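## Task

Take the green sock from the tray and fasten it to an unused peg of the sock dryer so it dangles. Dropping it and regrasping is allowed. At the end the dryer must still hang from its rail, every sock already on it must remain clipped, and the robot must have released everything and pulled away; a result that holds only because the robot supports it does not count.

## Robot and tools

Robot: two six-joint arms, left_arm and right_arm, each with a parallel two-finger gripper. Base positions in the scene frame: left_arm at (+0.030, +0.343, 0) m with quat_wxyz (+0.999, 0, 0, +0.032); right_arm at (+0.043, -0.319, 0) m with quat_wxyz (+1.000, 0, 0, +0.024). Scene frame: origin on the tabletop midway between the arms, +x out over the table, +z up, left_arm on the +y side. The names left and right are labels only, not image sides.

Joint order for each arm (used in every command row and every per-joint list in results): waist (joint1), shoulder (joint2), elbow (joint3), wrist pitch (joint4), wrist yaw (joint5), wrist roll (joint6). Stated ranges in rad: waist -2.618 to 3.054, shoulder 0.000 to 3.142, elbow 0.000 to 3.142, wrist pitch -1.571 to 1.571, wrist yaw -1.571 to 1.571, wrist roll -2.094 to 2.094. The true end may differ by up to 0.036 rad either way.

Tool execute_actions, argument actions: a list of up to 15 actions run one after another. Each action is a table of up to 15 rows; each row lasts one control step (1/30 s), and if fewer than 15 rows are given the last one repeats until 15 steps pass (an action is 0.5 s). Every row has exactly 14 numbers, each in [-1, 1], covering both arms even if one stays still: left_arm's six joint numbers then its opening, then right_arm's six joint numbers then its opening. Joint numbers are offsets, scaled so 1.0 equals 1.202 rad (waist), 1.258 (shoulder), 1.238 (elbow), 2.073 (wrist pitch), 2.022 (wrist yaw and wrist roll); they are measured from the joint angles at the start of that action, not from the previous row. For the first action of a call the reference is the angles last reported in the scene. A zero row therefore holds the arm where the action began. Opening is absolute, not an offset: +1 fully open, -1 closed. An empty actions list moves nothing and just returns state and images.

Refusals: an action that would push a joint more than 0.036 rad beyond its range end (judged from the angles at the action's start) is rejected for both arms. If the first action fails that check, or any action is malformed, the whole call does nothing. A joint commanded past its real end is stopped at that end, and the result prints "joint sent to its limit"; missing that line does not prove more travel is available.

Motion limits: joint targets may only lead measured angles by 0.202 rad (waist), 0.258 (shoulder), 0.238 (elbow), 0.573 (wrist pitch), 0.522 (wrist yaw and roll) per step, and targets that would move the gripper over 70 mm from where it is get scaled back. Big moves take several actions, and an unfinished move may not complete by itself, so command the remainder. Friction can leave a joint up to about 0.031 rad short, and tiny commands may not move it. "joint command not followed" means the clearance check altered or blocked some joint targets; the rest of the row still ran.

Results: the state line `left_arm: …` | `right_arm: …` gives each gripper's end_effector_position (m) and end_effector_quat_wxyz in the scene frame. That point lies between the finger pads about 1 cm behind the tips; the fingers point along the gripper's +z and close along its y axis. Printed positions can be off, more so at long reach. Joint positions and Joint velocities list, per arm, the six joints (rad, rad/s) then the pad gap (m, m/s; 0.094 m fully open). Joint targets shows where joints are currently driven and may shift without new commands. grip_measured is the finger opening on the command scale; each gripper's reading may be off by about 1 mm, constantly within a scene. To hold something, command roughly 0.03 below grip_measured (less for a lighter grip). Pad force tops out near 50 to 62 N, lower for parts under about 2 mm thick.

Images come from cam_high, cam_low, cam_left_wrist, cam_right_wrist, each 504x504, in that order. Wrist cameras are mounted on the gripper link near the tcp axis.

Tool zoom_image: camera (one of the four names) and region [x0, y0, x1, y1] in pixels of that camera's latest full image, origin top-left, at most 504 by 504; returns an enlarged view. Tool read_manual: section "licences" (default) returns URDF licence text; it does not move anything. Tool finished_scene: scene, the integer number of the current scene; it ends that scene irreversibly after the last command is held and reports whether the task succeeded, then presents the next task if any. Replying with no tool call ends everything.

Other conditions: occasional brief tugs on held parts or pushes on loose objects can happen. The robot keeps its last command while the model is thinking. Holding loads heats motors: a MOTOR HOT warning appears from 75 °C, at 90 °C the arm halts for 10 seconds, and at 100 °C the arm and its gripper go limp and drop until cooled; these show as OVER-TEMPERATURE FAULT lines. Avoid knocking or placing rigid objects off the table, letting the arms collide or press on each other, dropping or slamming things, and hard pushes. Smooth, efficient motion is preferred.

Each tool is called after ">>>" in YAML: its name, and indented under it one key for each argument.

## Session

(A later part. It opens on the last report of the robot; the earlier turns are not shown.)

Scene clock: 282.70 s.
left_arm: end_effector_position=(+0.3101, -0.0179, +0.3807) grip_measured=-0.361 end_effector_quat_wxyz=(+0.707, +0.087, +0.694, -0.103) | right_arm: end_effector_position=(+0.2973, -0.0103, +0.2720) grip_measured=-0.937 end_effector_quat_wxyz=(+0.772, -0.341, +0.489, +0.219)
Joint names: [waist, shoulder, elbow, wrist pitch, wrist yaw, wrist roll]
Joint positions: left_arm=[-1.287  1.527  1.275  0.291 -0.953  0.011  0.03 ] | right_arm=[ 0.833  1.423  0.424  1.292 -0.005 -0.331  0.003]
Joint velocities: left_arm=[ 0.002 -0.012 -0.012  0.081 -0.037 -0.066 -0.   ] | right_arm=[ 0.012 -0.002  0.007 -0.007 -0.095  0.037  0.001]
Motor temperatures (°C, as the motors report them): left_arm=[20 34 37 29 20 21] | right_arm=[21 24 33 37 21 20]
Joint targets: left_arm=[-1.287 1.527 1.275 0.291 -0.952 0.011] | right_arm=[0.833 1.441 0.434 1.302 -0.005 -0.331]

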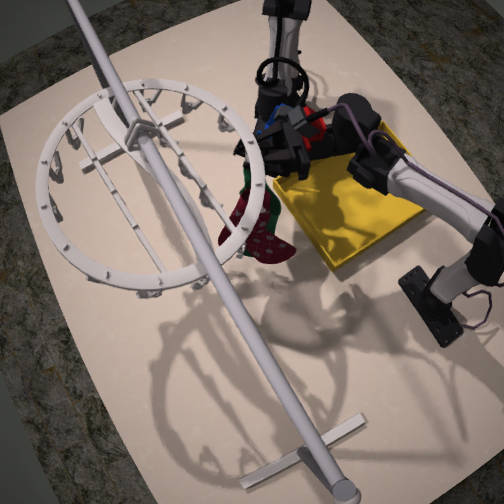

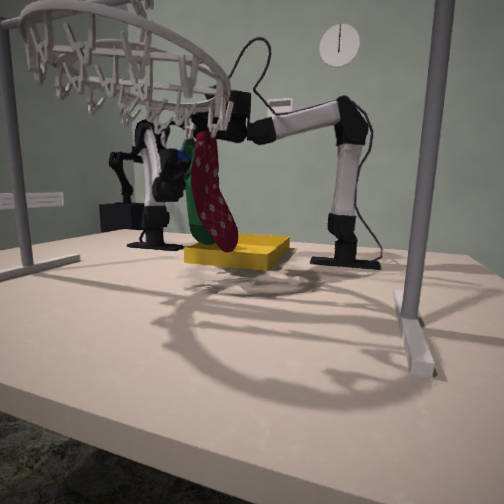

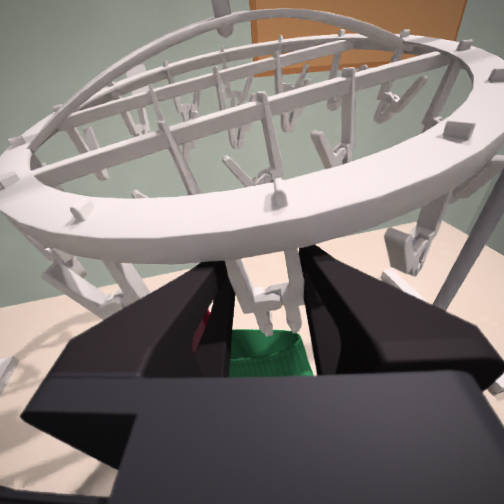

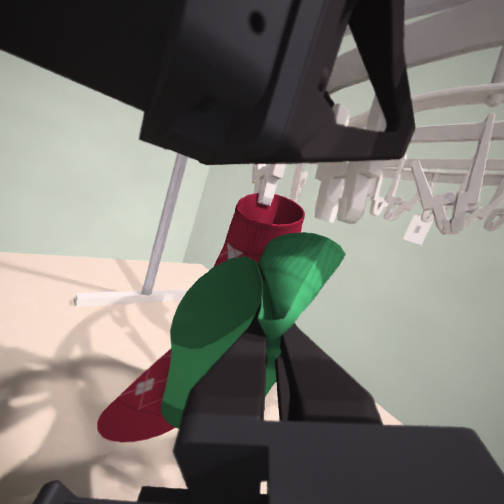

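>>> zoom_image:
  camera: "cam_left_wrist"
  region: [210, 270, 330, 390]

>>> zoom_image:
  camera: "cam_low"
  region: [160, 110, 230, 180]

>>> zoom_image:
  camera: "cam_right_wrist"
  region: [250, 140, 410, 300]

Region (210, 270, 330, 390) of cam_left_wrist's 504x504 image, scaled by 4.200, with more detail than that image has.

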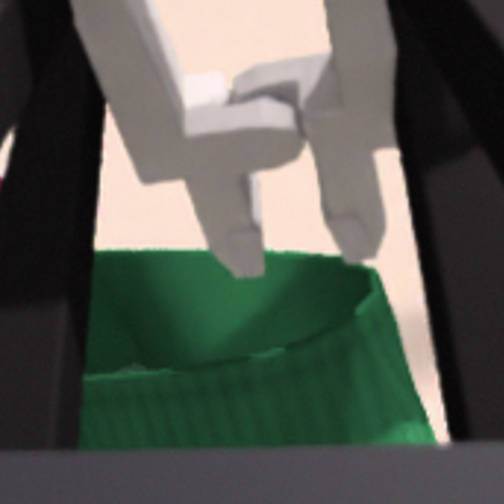

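Region (160, 110, 230, 180) of cam_low's 504x504 image, scaled by 7.200, with more detail than that image has.

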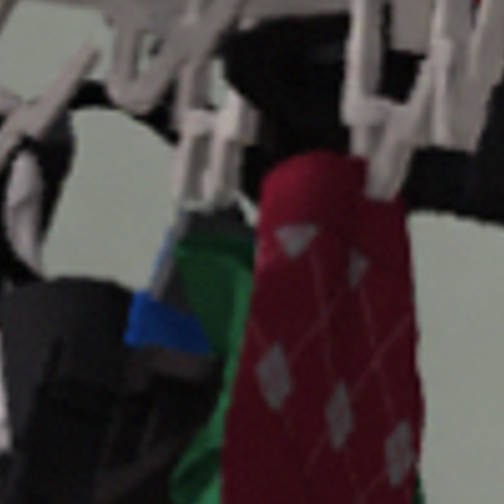

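Region (250, 140, 410, 300) of cam_right_wrist's 504x504 image, scaled by 3.150, with more detail than that image has.

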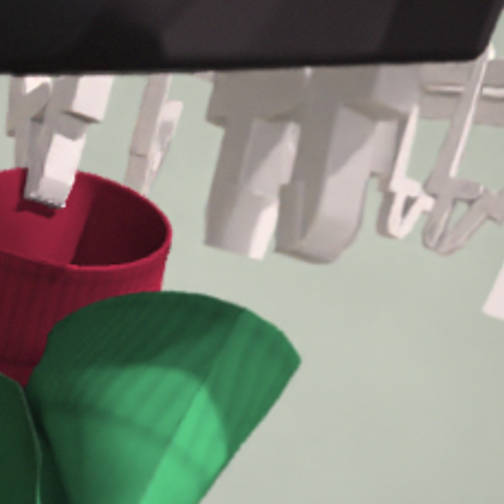

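>>> execute_actions:
  actions:
    - [[0,0,0,0,0,0,-0.39,0.018,0.03,0.032,0.005,0,0,-1]]

>>> zoom_image:
  camera: "cam_left_wrist"
  region: [210, 270, 330, 390]

>>> zoom_image:
  camera: "cam_right_wrist"
  region: [250, 140, 410, 300]

Scene clock: 292.30 s.
left_arm: end_effector_position=(+0.3101, -0.0178, +0.3807) grip_measured=-0.361 end_effector_quat_wxyz=(+0.707, +0.087, +0.694, -0.103) | right_arm: end_effector_position=(+0.2962, -0.0036, +0.2791) grip_measured=-0.937 end_effector_quat_wxyz=(+0.775, -0.340, +0.482, +0.225)
Joint names: [waist, shoulder, elbow, wrist pitch, wrist yaw, wrist roll]
Joint positions: left_arm=[-1.287  1.527  1.275  0.291 -0.954  0.011  0.03 ] | right_arm=[ 0.846  1.436  0.451  1.294 -0.005 -0.331  0.003]
Joint velocities: left_arm=[ 0.012 -0.012  0.002 -0.037  0.051  0.051  0.001] | right_arm=[-0.007 -0.007 -0.017 -0.066  0.007 -0.081  0.001]
Motor temperatures (°C, as the motors report them): left_arm=[20 34 37 29 20 21] | right_arm=[21 24 33 37 21 20]
Joint targets: left_arm=[-1.287 1.527 1.275 0.291 -0.953 0.011] | right_arm=[0.855 1.461 0.464 1.302 -0.005 -0.331]

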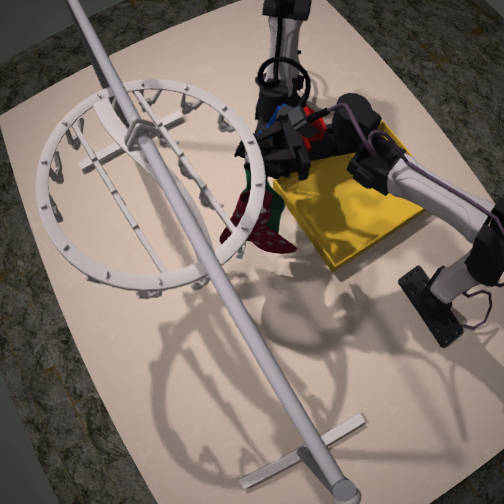

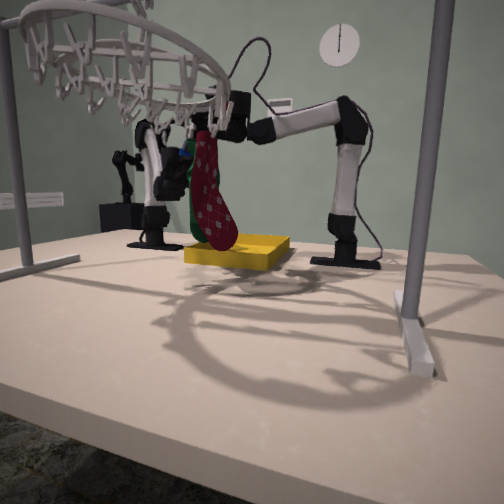

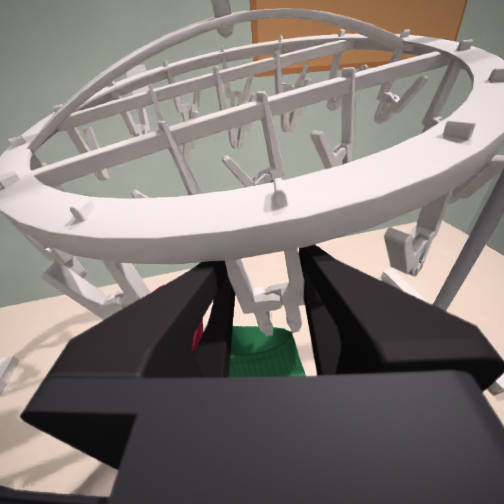

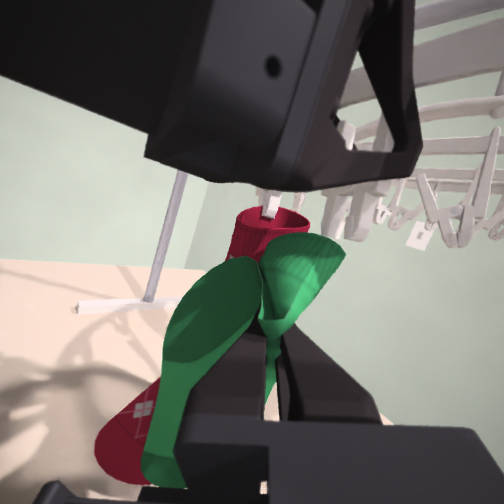

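Region (210, 270, 330, 390) of cam_left_wrist's 504x504 image, scaled by 4.200, with more detail than that image has.

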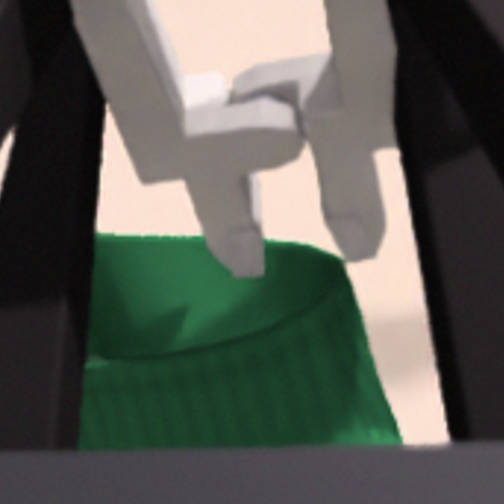

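Region (250, 140, 410, 300) of cam_right_wrist's 504x504 image, scaled by 3.150, with more detail than that image has.

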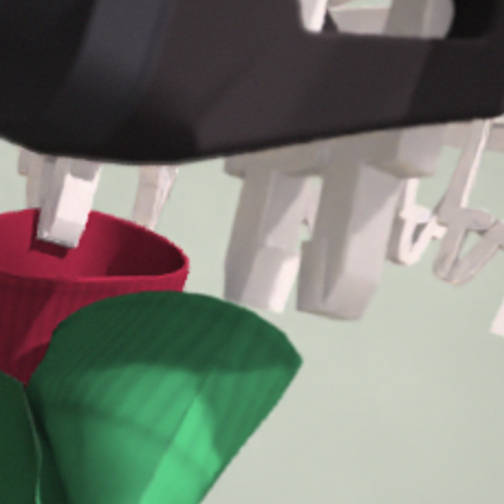

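>>> execute_actions:
  actions:
    - [[0,0,0,0,0,0,-0.39,0,0.033,0.01,0.004,0,0,-1],[0,0,0,0,0,0,-0.39,0,0.033,0.01,0.004,0,0,-1],[0,0,0,0,0,0,-0.39,0,0.033,0.024,0.004,0,0,-1]]

>>> zoom_image:
  camera: "cam_left_wrist"
  region: [210, 270, 330, 390]

>>> zoom_image:
  camera: "cam_right_wrist"
  region: [250, 140, 410, 300]

Scene clock: 300.73 s.
left_arm: end_effector_position=(+0.3102, -0.0177, +0.3807) grip_measured=-0.361 end_effector_quat_wxyz=(+0.707, +0.087, +0.694, -0.102) | right_arm: end_effector_position=(+0.2990, -0.0001, +0.2796) grip_measured=-0.937 end_effector_quat_wxyz=(+0.776, -0.340, +0.481, +0.226)
Joint names: [waist, shoulder, elbow, wrist pitch, wrist yaw, wrist roll]
Joint positions: left_arm=[-1.287  1.527  1.275  0.291 -0.955  0.011  0.03 ] | right_arm=[ 0.846  1.455  0.468  1.298 -0.005 -0.331  0.003]
Joint velocities: left_arm=[ 0.007  0.027 -0.007  0.022  0.051  0.037  0.   ] | right_arm=[-0.007 -0.007 -0.012 -0.051 -0.022 -0.051  0.001]
Motor temperatures (°C, as the motors report them): left_arm=[20 35 37 29 20 21] | right_arm=[21 24 33 37 21 20]
Joint targets: left_arm=[-1.287 1.527 1.275 0.291 -0.954 0.011] | right_arm=[0.846 1.477 0.481 1.302 -0.005 -0.331]

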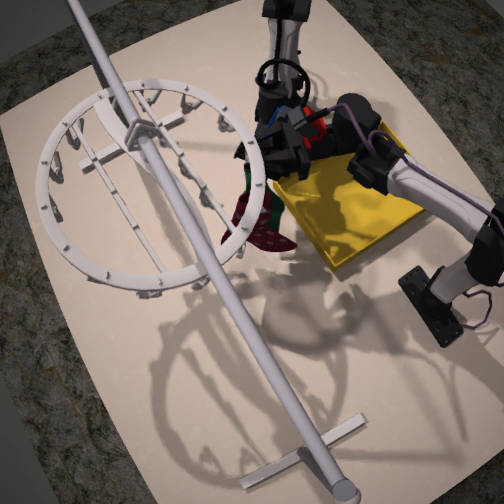

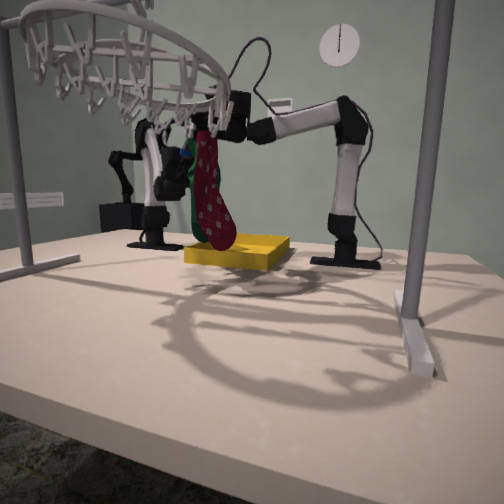

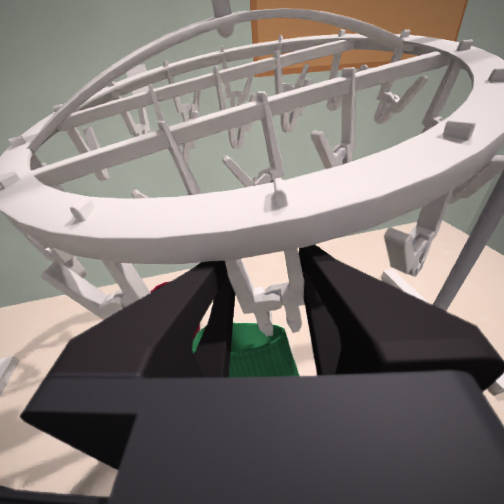

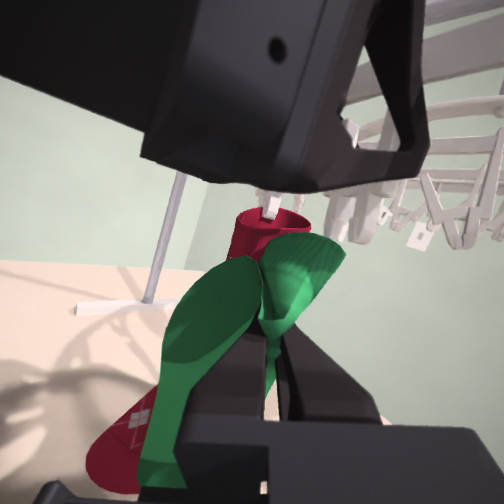

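Region (210, 270, 330, 390) of cam_left_wrist's 504x504 image, scaled by 4.200, with more detail than that image has.

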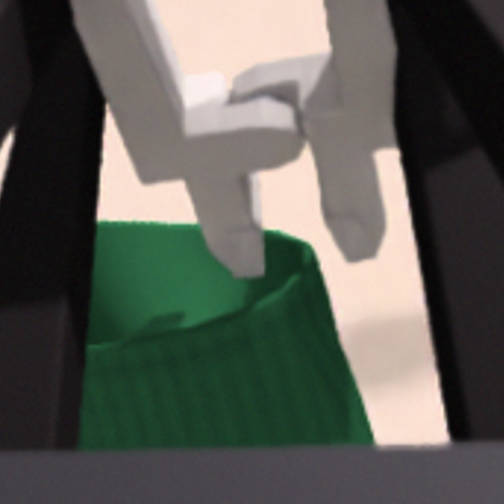

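Region (250, 140, 410, 300) of cam_right_wrist's 504x504 image, scaled by 3.150, with more detail than that image has.

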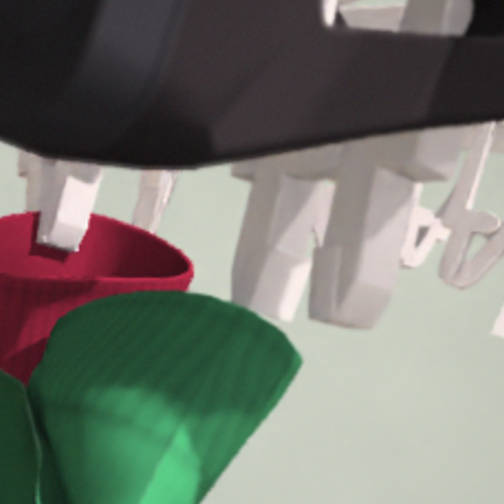

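>>> execute_actions:
  actions:
    - [[0,0,0,0,0,0,-0.39,0,0,0.015,0.004,0,0,-1],[0,0,0,0,0,0,-0.39,0,0,0.02,0.004,0,0,-1],[0,0,0,0,0,0,-0.39,0,0,0.025,0.004,0,0,-1],[0,0,0,0,0,0,-0.39,0,0,0.031,0.004,0,0,-1]]

>>> zoom_image:
  camera: "cam_left_wrist"
  region: [210, 270, 330, 390]

>>> zoom_image:
  camera: "cam_right_wrist"
  region: [250, 140, 410, 300]

Scene clock: 305.40 s.
left_arm: end_effector_position=(+0.3102, -0.0176, +0.3807) grip_measured=-0.361 end_effector_quat_wxyz=(+0.707, +0.087, +0.694, -0.102) | right_arm: end_effector_position=(+0.3004, +0.0016, +0.2916) grip_measured=-0.937 end_effector_quat_wxyz=(+0.784, -0.333, +0.471, +0.228)
Joint names: [waist, shoulder, elbow, wrist pitch, wrist yaw, wrist roll]
Joint positions: left_arm=[-1.287  1.527  1.275  0.291 -0.955  0.011  0.03 ] | right_arm=[ 0.846  1.455  0.495  1.301 -0.005 -0.331  0.003]
Joint velocities: left_arm=[-0.002 -0.027  0.007 -0.051 -0.051 -0.037 -0.001] | right_arm=[ 0.002  0.002  0.007 -0.037  0.007 -0.051 -0.001]
Motor temperatures (°C, as the motors report them): left_arm=[20 35 37 29 20 21] | right_arm=[21 24 33 37 21 20]
Joint targets: left_arm=[-1.287 1.527 1.275 0.291 -0.955 0.011] | right_arm=[0.846 1.455 0.506 1.306 -0.005 -0.331]

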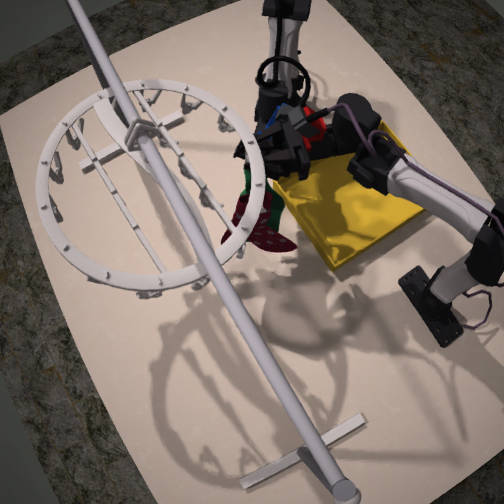

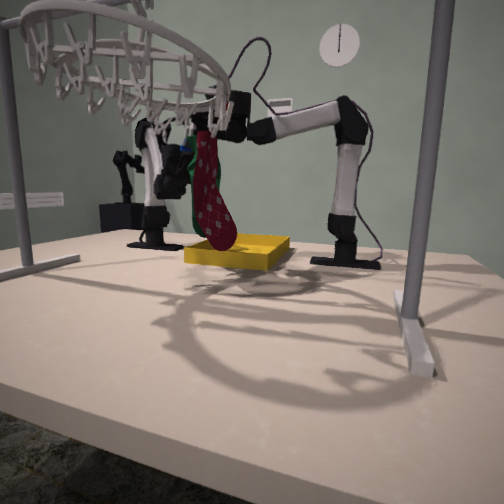

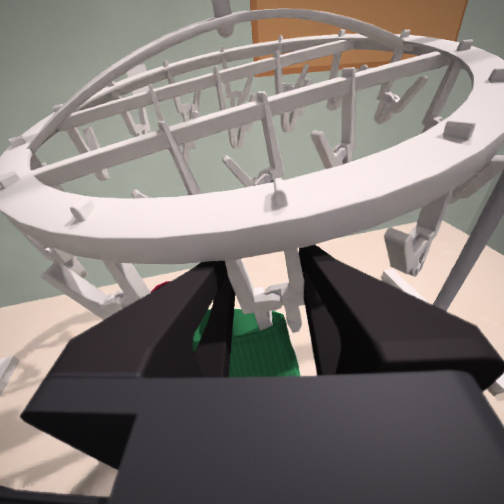

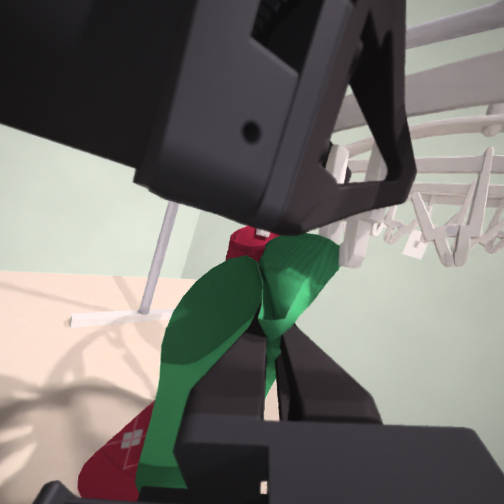

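Region (210, 270, 330, 390) of cam_left_wrist's 504x504 image, scaled by 4.200, with more detail than that image has.

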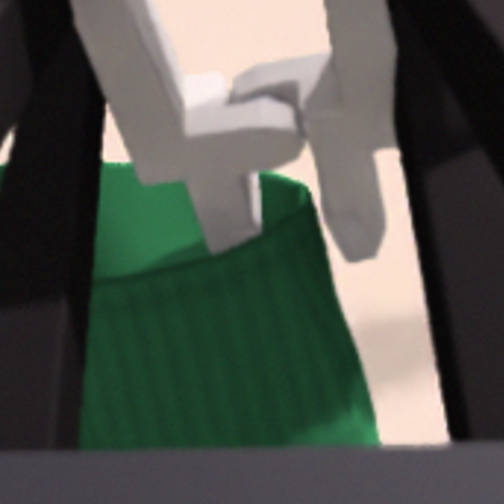

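Region (250, 140, 410, 300) of cam_right_wrist's 504x504 image, scaled by 3.150, with more detail than that image has.

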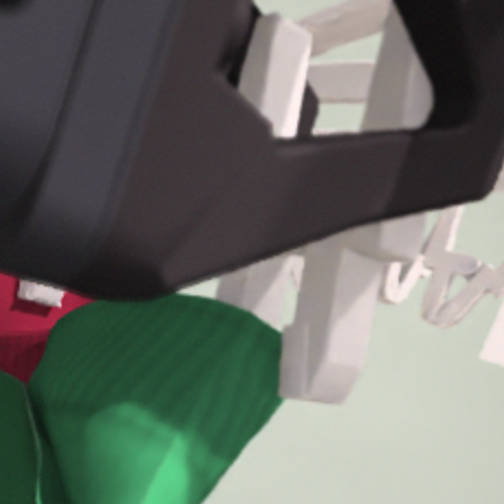

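>>> execute_actions:
  actions:
    - [[0,0,0,0,0,0,-0.39,-0.008,0,0.015,0.002,0,0,-1],[0,0,0,0,0,0,-0.39,-0.012,0,0.02,0.002,0,0,-1],[0,0,0,0,0,0,-0.39,-0.016,0,0.026,0.002,0,0,-1]]

>>> zoom_image:
  camera: "cam_left_wrist"
  region: [210, 270, 330, 390]

>>> zoom_image:
  camera: "cam_right_wrist"
  region: [250, 180, 410, 340]

Scene clock: 310.53 s.
left_arm: end_effector_position=(+0.3102, -0.0176, +0.3807) grip_measured=-0.361 end_effector_quat_wxyz=(+0.707, +0.087, +0.694, -0.102) | right_arm: end_effector_position=(+0.3046, +0.0002, +0.3002) grip_measured=-0.937 end_effector_quat_wxyz=(+0.791, -0.326, +0.466, +0.226)
Joint names: [waist, shoulder, elbow, wrist pitch, wrist yaw, wrist roll]
Joint positions: left_arm=[-1.287  1.527  1.275  0.291 -0.955  0.011  0.03 ] | right_arm=[ 0.836  1.455  0.515  1.301 -0.005 -0.331  0.003]
Joint velocities: left_arm=[ 0.007 -0.012  0.017  0.007  0.022 -0.066 -0.001] | right_arm=[ 0.007  0.002 -0.022 -0.081  0.007 -0.007 -0.001]
Motor temperatures (°C, as the motors report them): left_arm=[20 35 37 30 20 21] | right_arm=[21 24 33 37 21 20]
Joint targets: left_arm=[-1.287 1.527 1.275 0.291 -0.955 0.011] | right_arm=[0.826 1.455 0.527 1.305 -0.005 -0.331]

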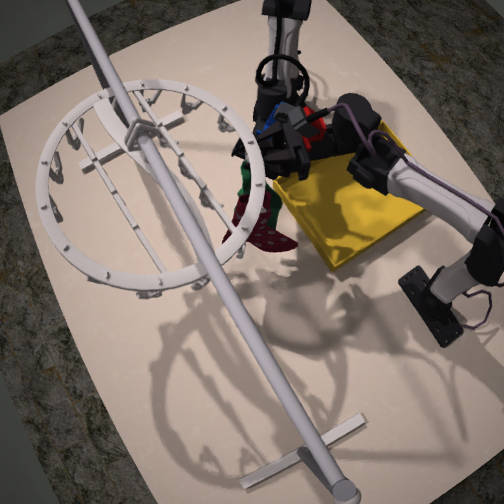

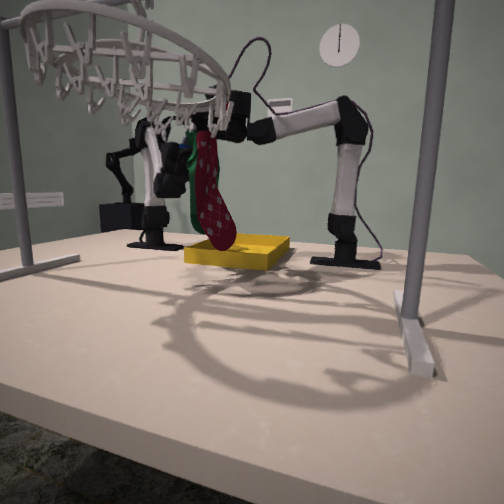

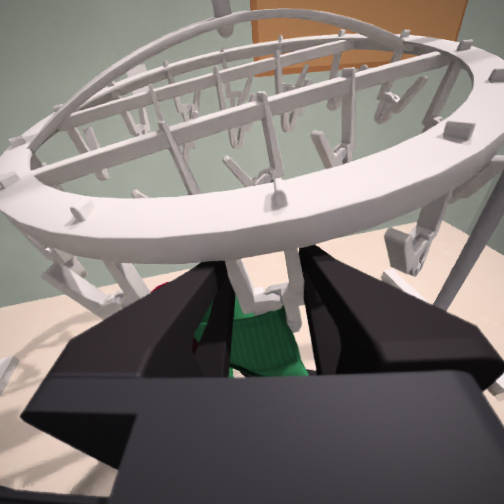

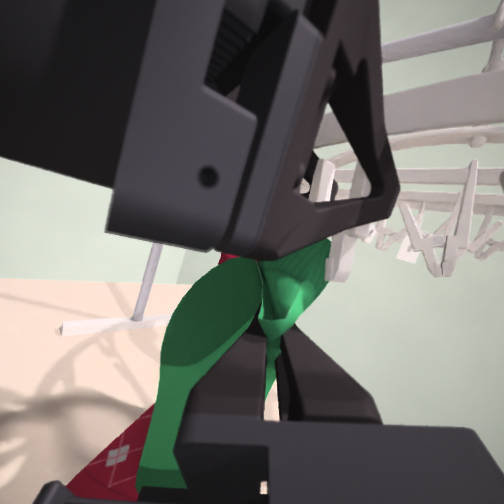

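Region (210, 270, 330, 390) of cam_left_wrist's 504x504 image, scaled by 4.200, with more detail than that image has.

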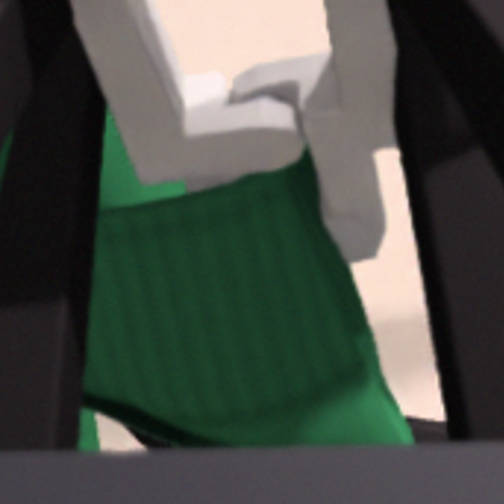

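Region (250, 180, 410, 340) of cam_right_wrist's 504x504 image, scaled by 3.150, with more detail than that image has.

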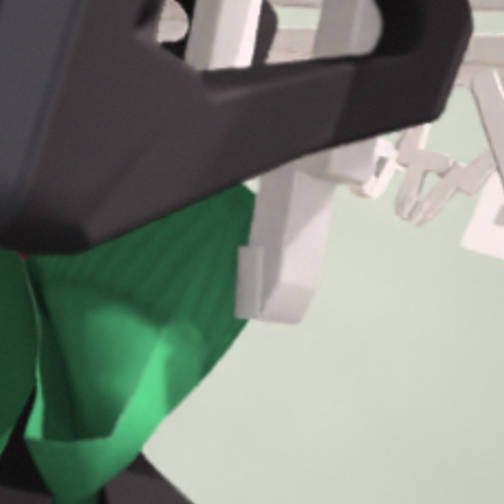

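>>> execute_actions:
  actions:
    - [[0,0,0,0,0,0,-0.35,0,0,0,0,0,0,-1],[0,0,0,0,-0.005,0,-0.31,0,0,0,0,0,0,-1],[0,0,0,0,-0.01,0,-0.27,0,0,0,0,0,0,-1],[0,0,0,0,-0.013,0,-0.23,0,0,0,0,0,0,-1],[0,0,0,0,-0.016,0,-0.19,0,0,0,0,0,0,-1],[0,0,0,0,-0.019,0,-0.15,0,0,0,0,0,0,-1],[0,0,0,0,-0.022,0,-0.11,0,0,0,0,0,0,-1],[0,0,0,0,-0.025,0,-0.07,0,0,0,0,0,0,-1],[0,0,0,0,-0.028,0,-0.03,0,0,0,0,0,0,-1],[0,0,0,0,-0.03,0,0.02,0,0,0,0,0,0,-1],[0,0,0,0,-0.03,0,0.08,0,0,0,0,0,0,-1],[0,0,0,0,-0.03,0,0.14,0,0,0,0,0,0,-1],[0,0,0,0,-0.03,0,0.2,0,0,0,0,0,0,-1]]

>>> zoom_image:
  camera: "cam_left_wrist"
  region: [190, 230, 350, 390]

Scene clock: 316.30 s.
left_arm: end_effector_position=(+0.3120, -0.0104, +0.3804) grip_measured=+0.195 end_effector_quat_wxyz=(+0.709, +0.071, +0.696, -0.087) | right_arm: end_effector_position=(+0.3046, +0.0002, +0.3002) grip_measured=-0.937 end_effector_quat_wxyz=(+0.791, -0.326, +0.466, +0.226)
Joint names: [waist, shoulder, elbow, wrist pitch, wrist yaw, wrist roll]
Joint positions: left_arm=[-1.287  1.527  1.275  0.291 -0.998  0.011  0.056] | right_arm=[ 0.836  1.455  0.515  1.301 -0.005 -0.331  0.003]
Joint velocities: left_arm=[ 0.002  0.017  0.012 -0.007 -0.007 -0.007  0.003] | right_arm=[-0.022 -0.002 -0.017  0.007 -0.007 -0.022 -0.002]
Motor temperatures (°C, as the motors report them): left_arm=[20 35 37 30 20 21] | right_arm=[21 25 33 37 21 20]
Joint targets: left_arm=[-1.287 1.527 1.275 0.291 -1.015 0.011] | right_arm=[0.836 1.455 0.515 1.301 -0.005 -0.331]

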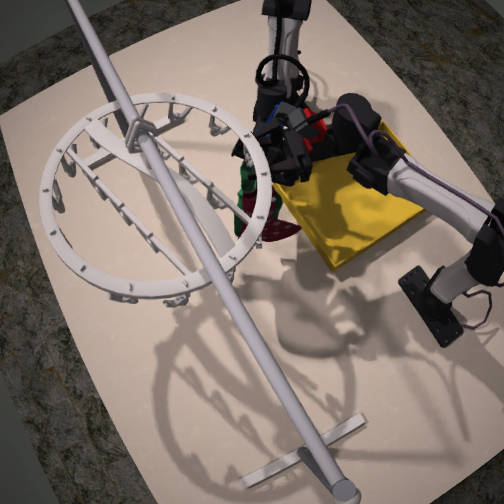

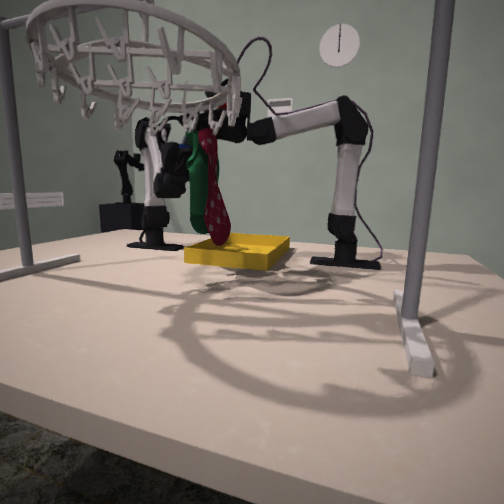

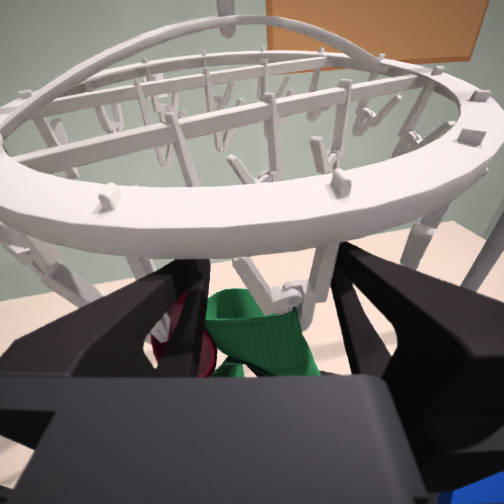

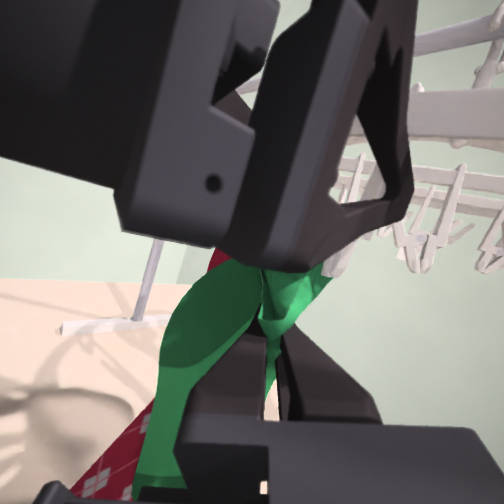

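Region (190, 230, 350, 390) of cam_left_wrist's 504x504 image, scaled by 3.150, with more detail than that image has.

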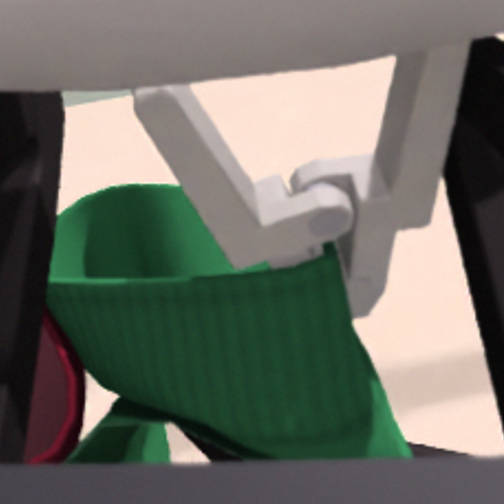

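>>> execute_actions:
  actions:
    - [[0,0,0,0,0,0,0.25,0,0,0,0,0,0,-0.8],[0,0,0,0,0,0,0.3,0,0,0,0,0,0,-0.6],[0,0,0,0,0,0,0.3,0,0,0,0,0,0,-0.4],[0,0,0,0,0,0,0.3,0,0,0,0,0,0,-0.2],[0,0,0,0,0,0,0.3,0,0,0,0,0,0,-0.2],[0,0,0,0,0,0,0.3,0,0,0,0,0,0,-0.2],[0,0,0,0,0,0,0.3,0,-0.03,-0.04,0,0,0,-0.2],[0,0,0,0,0,0,0.3,0,-0.06,-0.08,0,0,0,-0.2],[0,0,0,0,0,0,0.3,0,-0.09,-0.12,0,0,0,-0.2]]
    - [[-0.06,0,0,0,-0.05,0,0.3,0,-0.15,-0.15,-0.02,0,0,-0.2]]
    - [[-0.12,-0.03,-0.02,0,-0.08,0,0.3,0,-0.25,-0.03,-0.16,0,0,-0.2]]

Scene clock: 322.00 s.
left_arm: end_effector_position=(+0.2401, -0.0203, +0.3835) grip_measured=+0.297 end_effector_quat_wxyz=(+0.708, +0.061, +0.699, -0.087) | right_arm: end_effector_position=(+0.2411, -0.0771, +0.2844) grip_measured=-0.202 end_effector_quat_wxyz=(+0.778, -0.337, +0.482, +0.222)
Joint names: [waist, shoulder, elbow, wrist pitch, wrist yaw, wrist roll]
Joint positions: left_arm=[-1.509  1.508  1.268  0.291 -1.234  0.011  0.061] | right_arm=[ 0.836  0.871  0.193  0.992 -0.005 -0.331  0.037]
Joint velocities: left_arm=[ 0.007 -0.017  0.007 -0.022 -0.125 -0.081  0.   ] | right_arm=[-0.002 -0.002  0.002 -0.11  -0.007 -0.037 -0.001]
Motor temperatures (°C, as the motors report them): left_arm=[20 35 37 30 20 21] | right_arm=[21 25 33 37 21 20]
Joint targets: left_arm=[-1.502 1.489 1.250 0.291 -1.252 0.011] | right_arm=[0.836 0.867 0.178 0.954 -0.005 -0.331]

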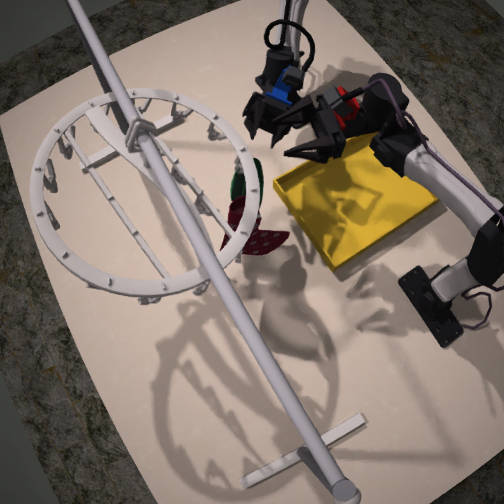

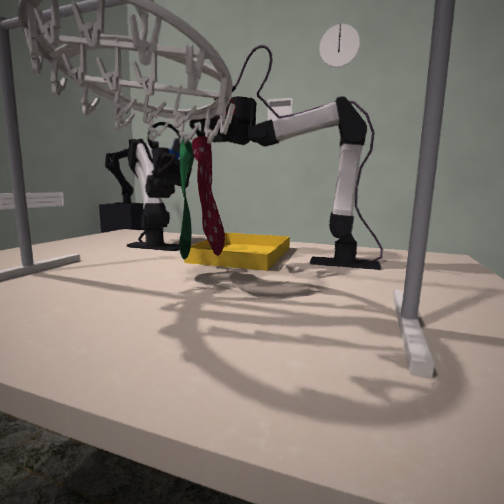

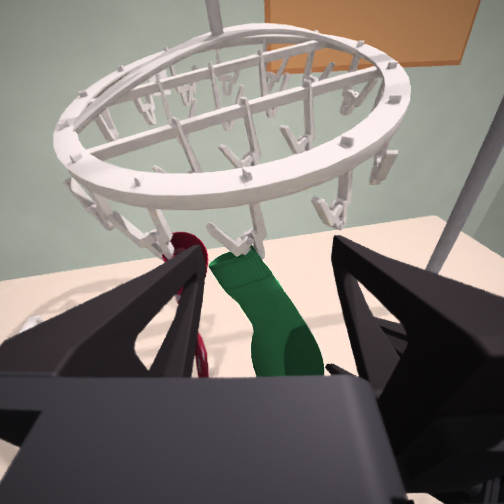

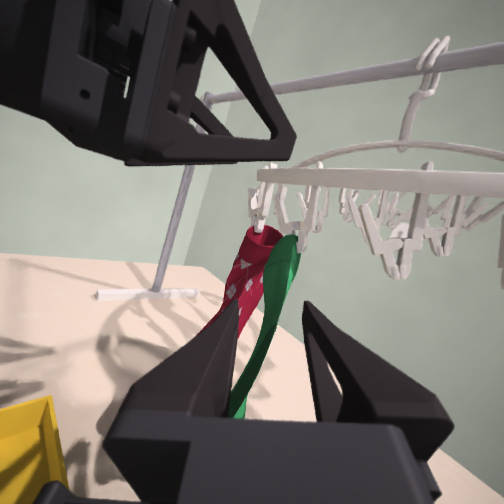

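The sock is hanging. Moving both arms clear.

>>> execute_actions:
  actions:
    - [[-0.05,-0.3,-0.2,-0.06,0,0,0.3,0,-0.25,0,-0.2,0,0.08,-0.2]]
    - [[0,-0.3,-0.2,-0.06,0,0,0.3,0,-0.25,0,-0.2,0,0.08,-0.2]]
    - [[0,-0.3,-0.2,-0.06,0,0,0.3,-0.2,0,0,-0.15,0,0,-0.2]]

>>> zoom_image:
  camera: "cam_low"
  region: [120, 90, 280, 270]

Scene clock: 328.10 s.
left_arm: end_effector_position=(+0.2014, +0.2215, +0.3305) grip_measured=+0.297 end_effector_quat_wxyz=(+0.710, +0.048, +0.688, -0.140) | right_arm: end_effector_position=(+0.2480, -0.1624, +0.2059) grip_measured=-0.202 end_effector_quat_wxyz=(+0.643, -0.247, +0.695, +0.208)
Joint names: [waist, shoulder, elbow, wrist pitch, wrist yaw, wrist roll]
Joint positions: left_arm=[-1.565  0.364  0.549 -0.04  -1.232  0.011  0.061] | right_arm=[ 0.603  0.258  0.204 -0.033 -0.004 -0.03   0.037]
Joint velocities: left_arm=[-0.007 -0.022 -0.012  0.022 -0.037 -0.022 -0.   ] | right_arm=[-0.017  0.002  0.012 -0.051  0.022 -0.007  0.   ]
Motor temperatures (°C, as the motors report them): left_arm=[20 36 37 29 20 21] | right_arm=[21 25 33 37 21 20]
Joint targets: left_arm=[-1.564 0.358 0.540 -0.053 -1.233 0.011] | right_arm=[0.595 0.258 0.198 -0.068 -0.005 -0.029]

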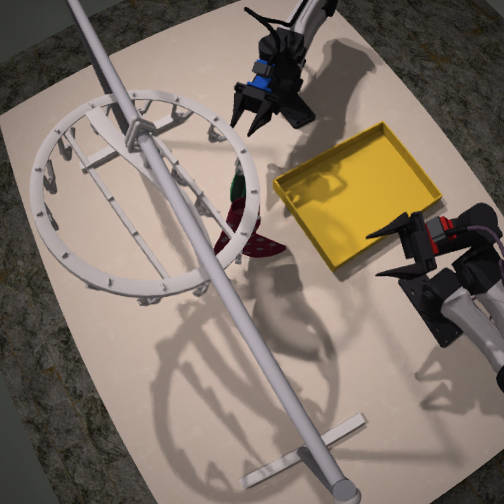

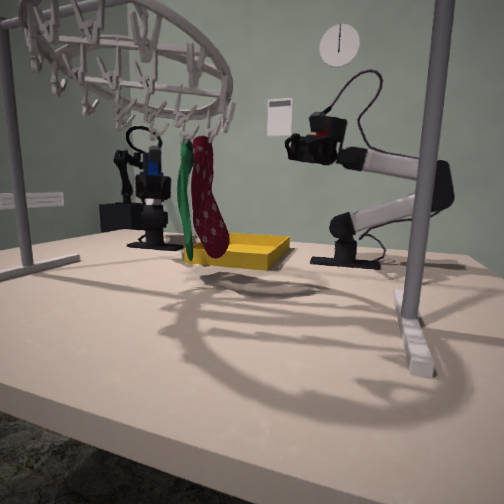

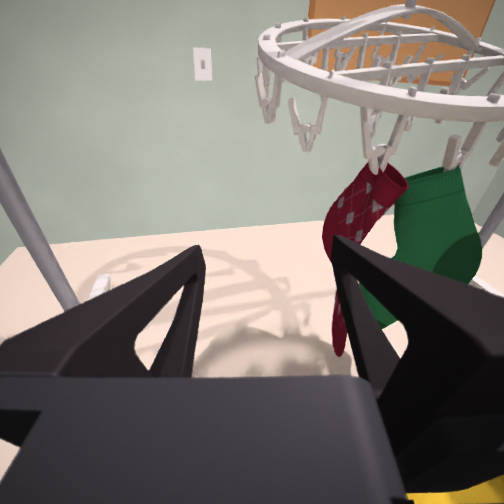

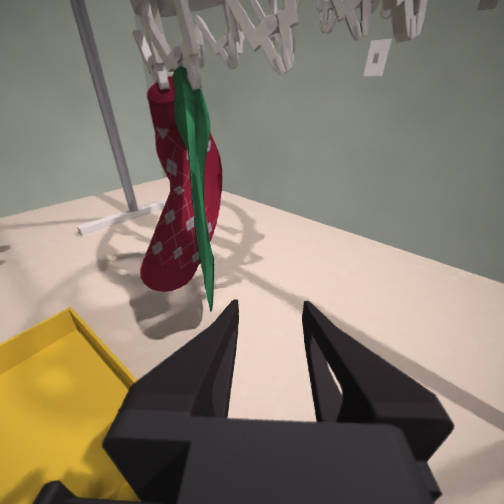

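Region (120, 90, 280, 270) of cam_low's 504x504 image, scaled by 2.800, with more detail than that image has.

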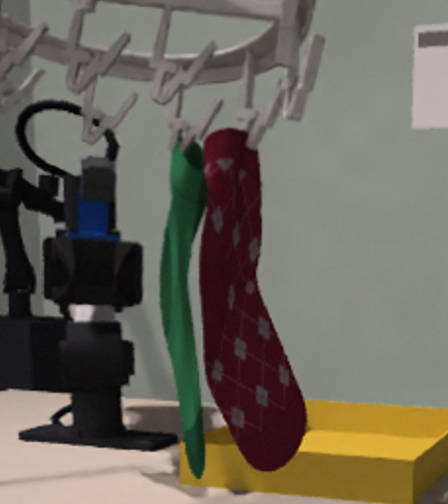

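>>> finished_scene:
  scene: 1

The scene is finished: the task was done.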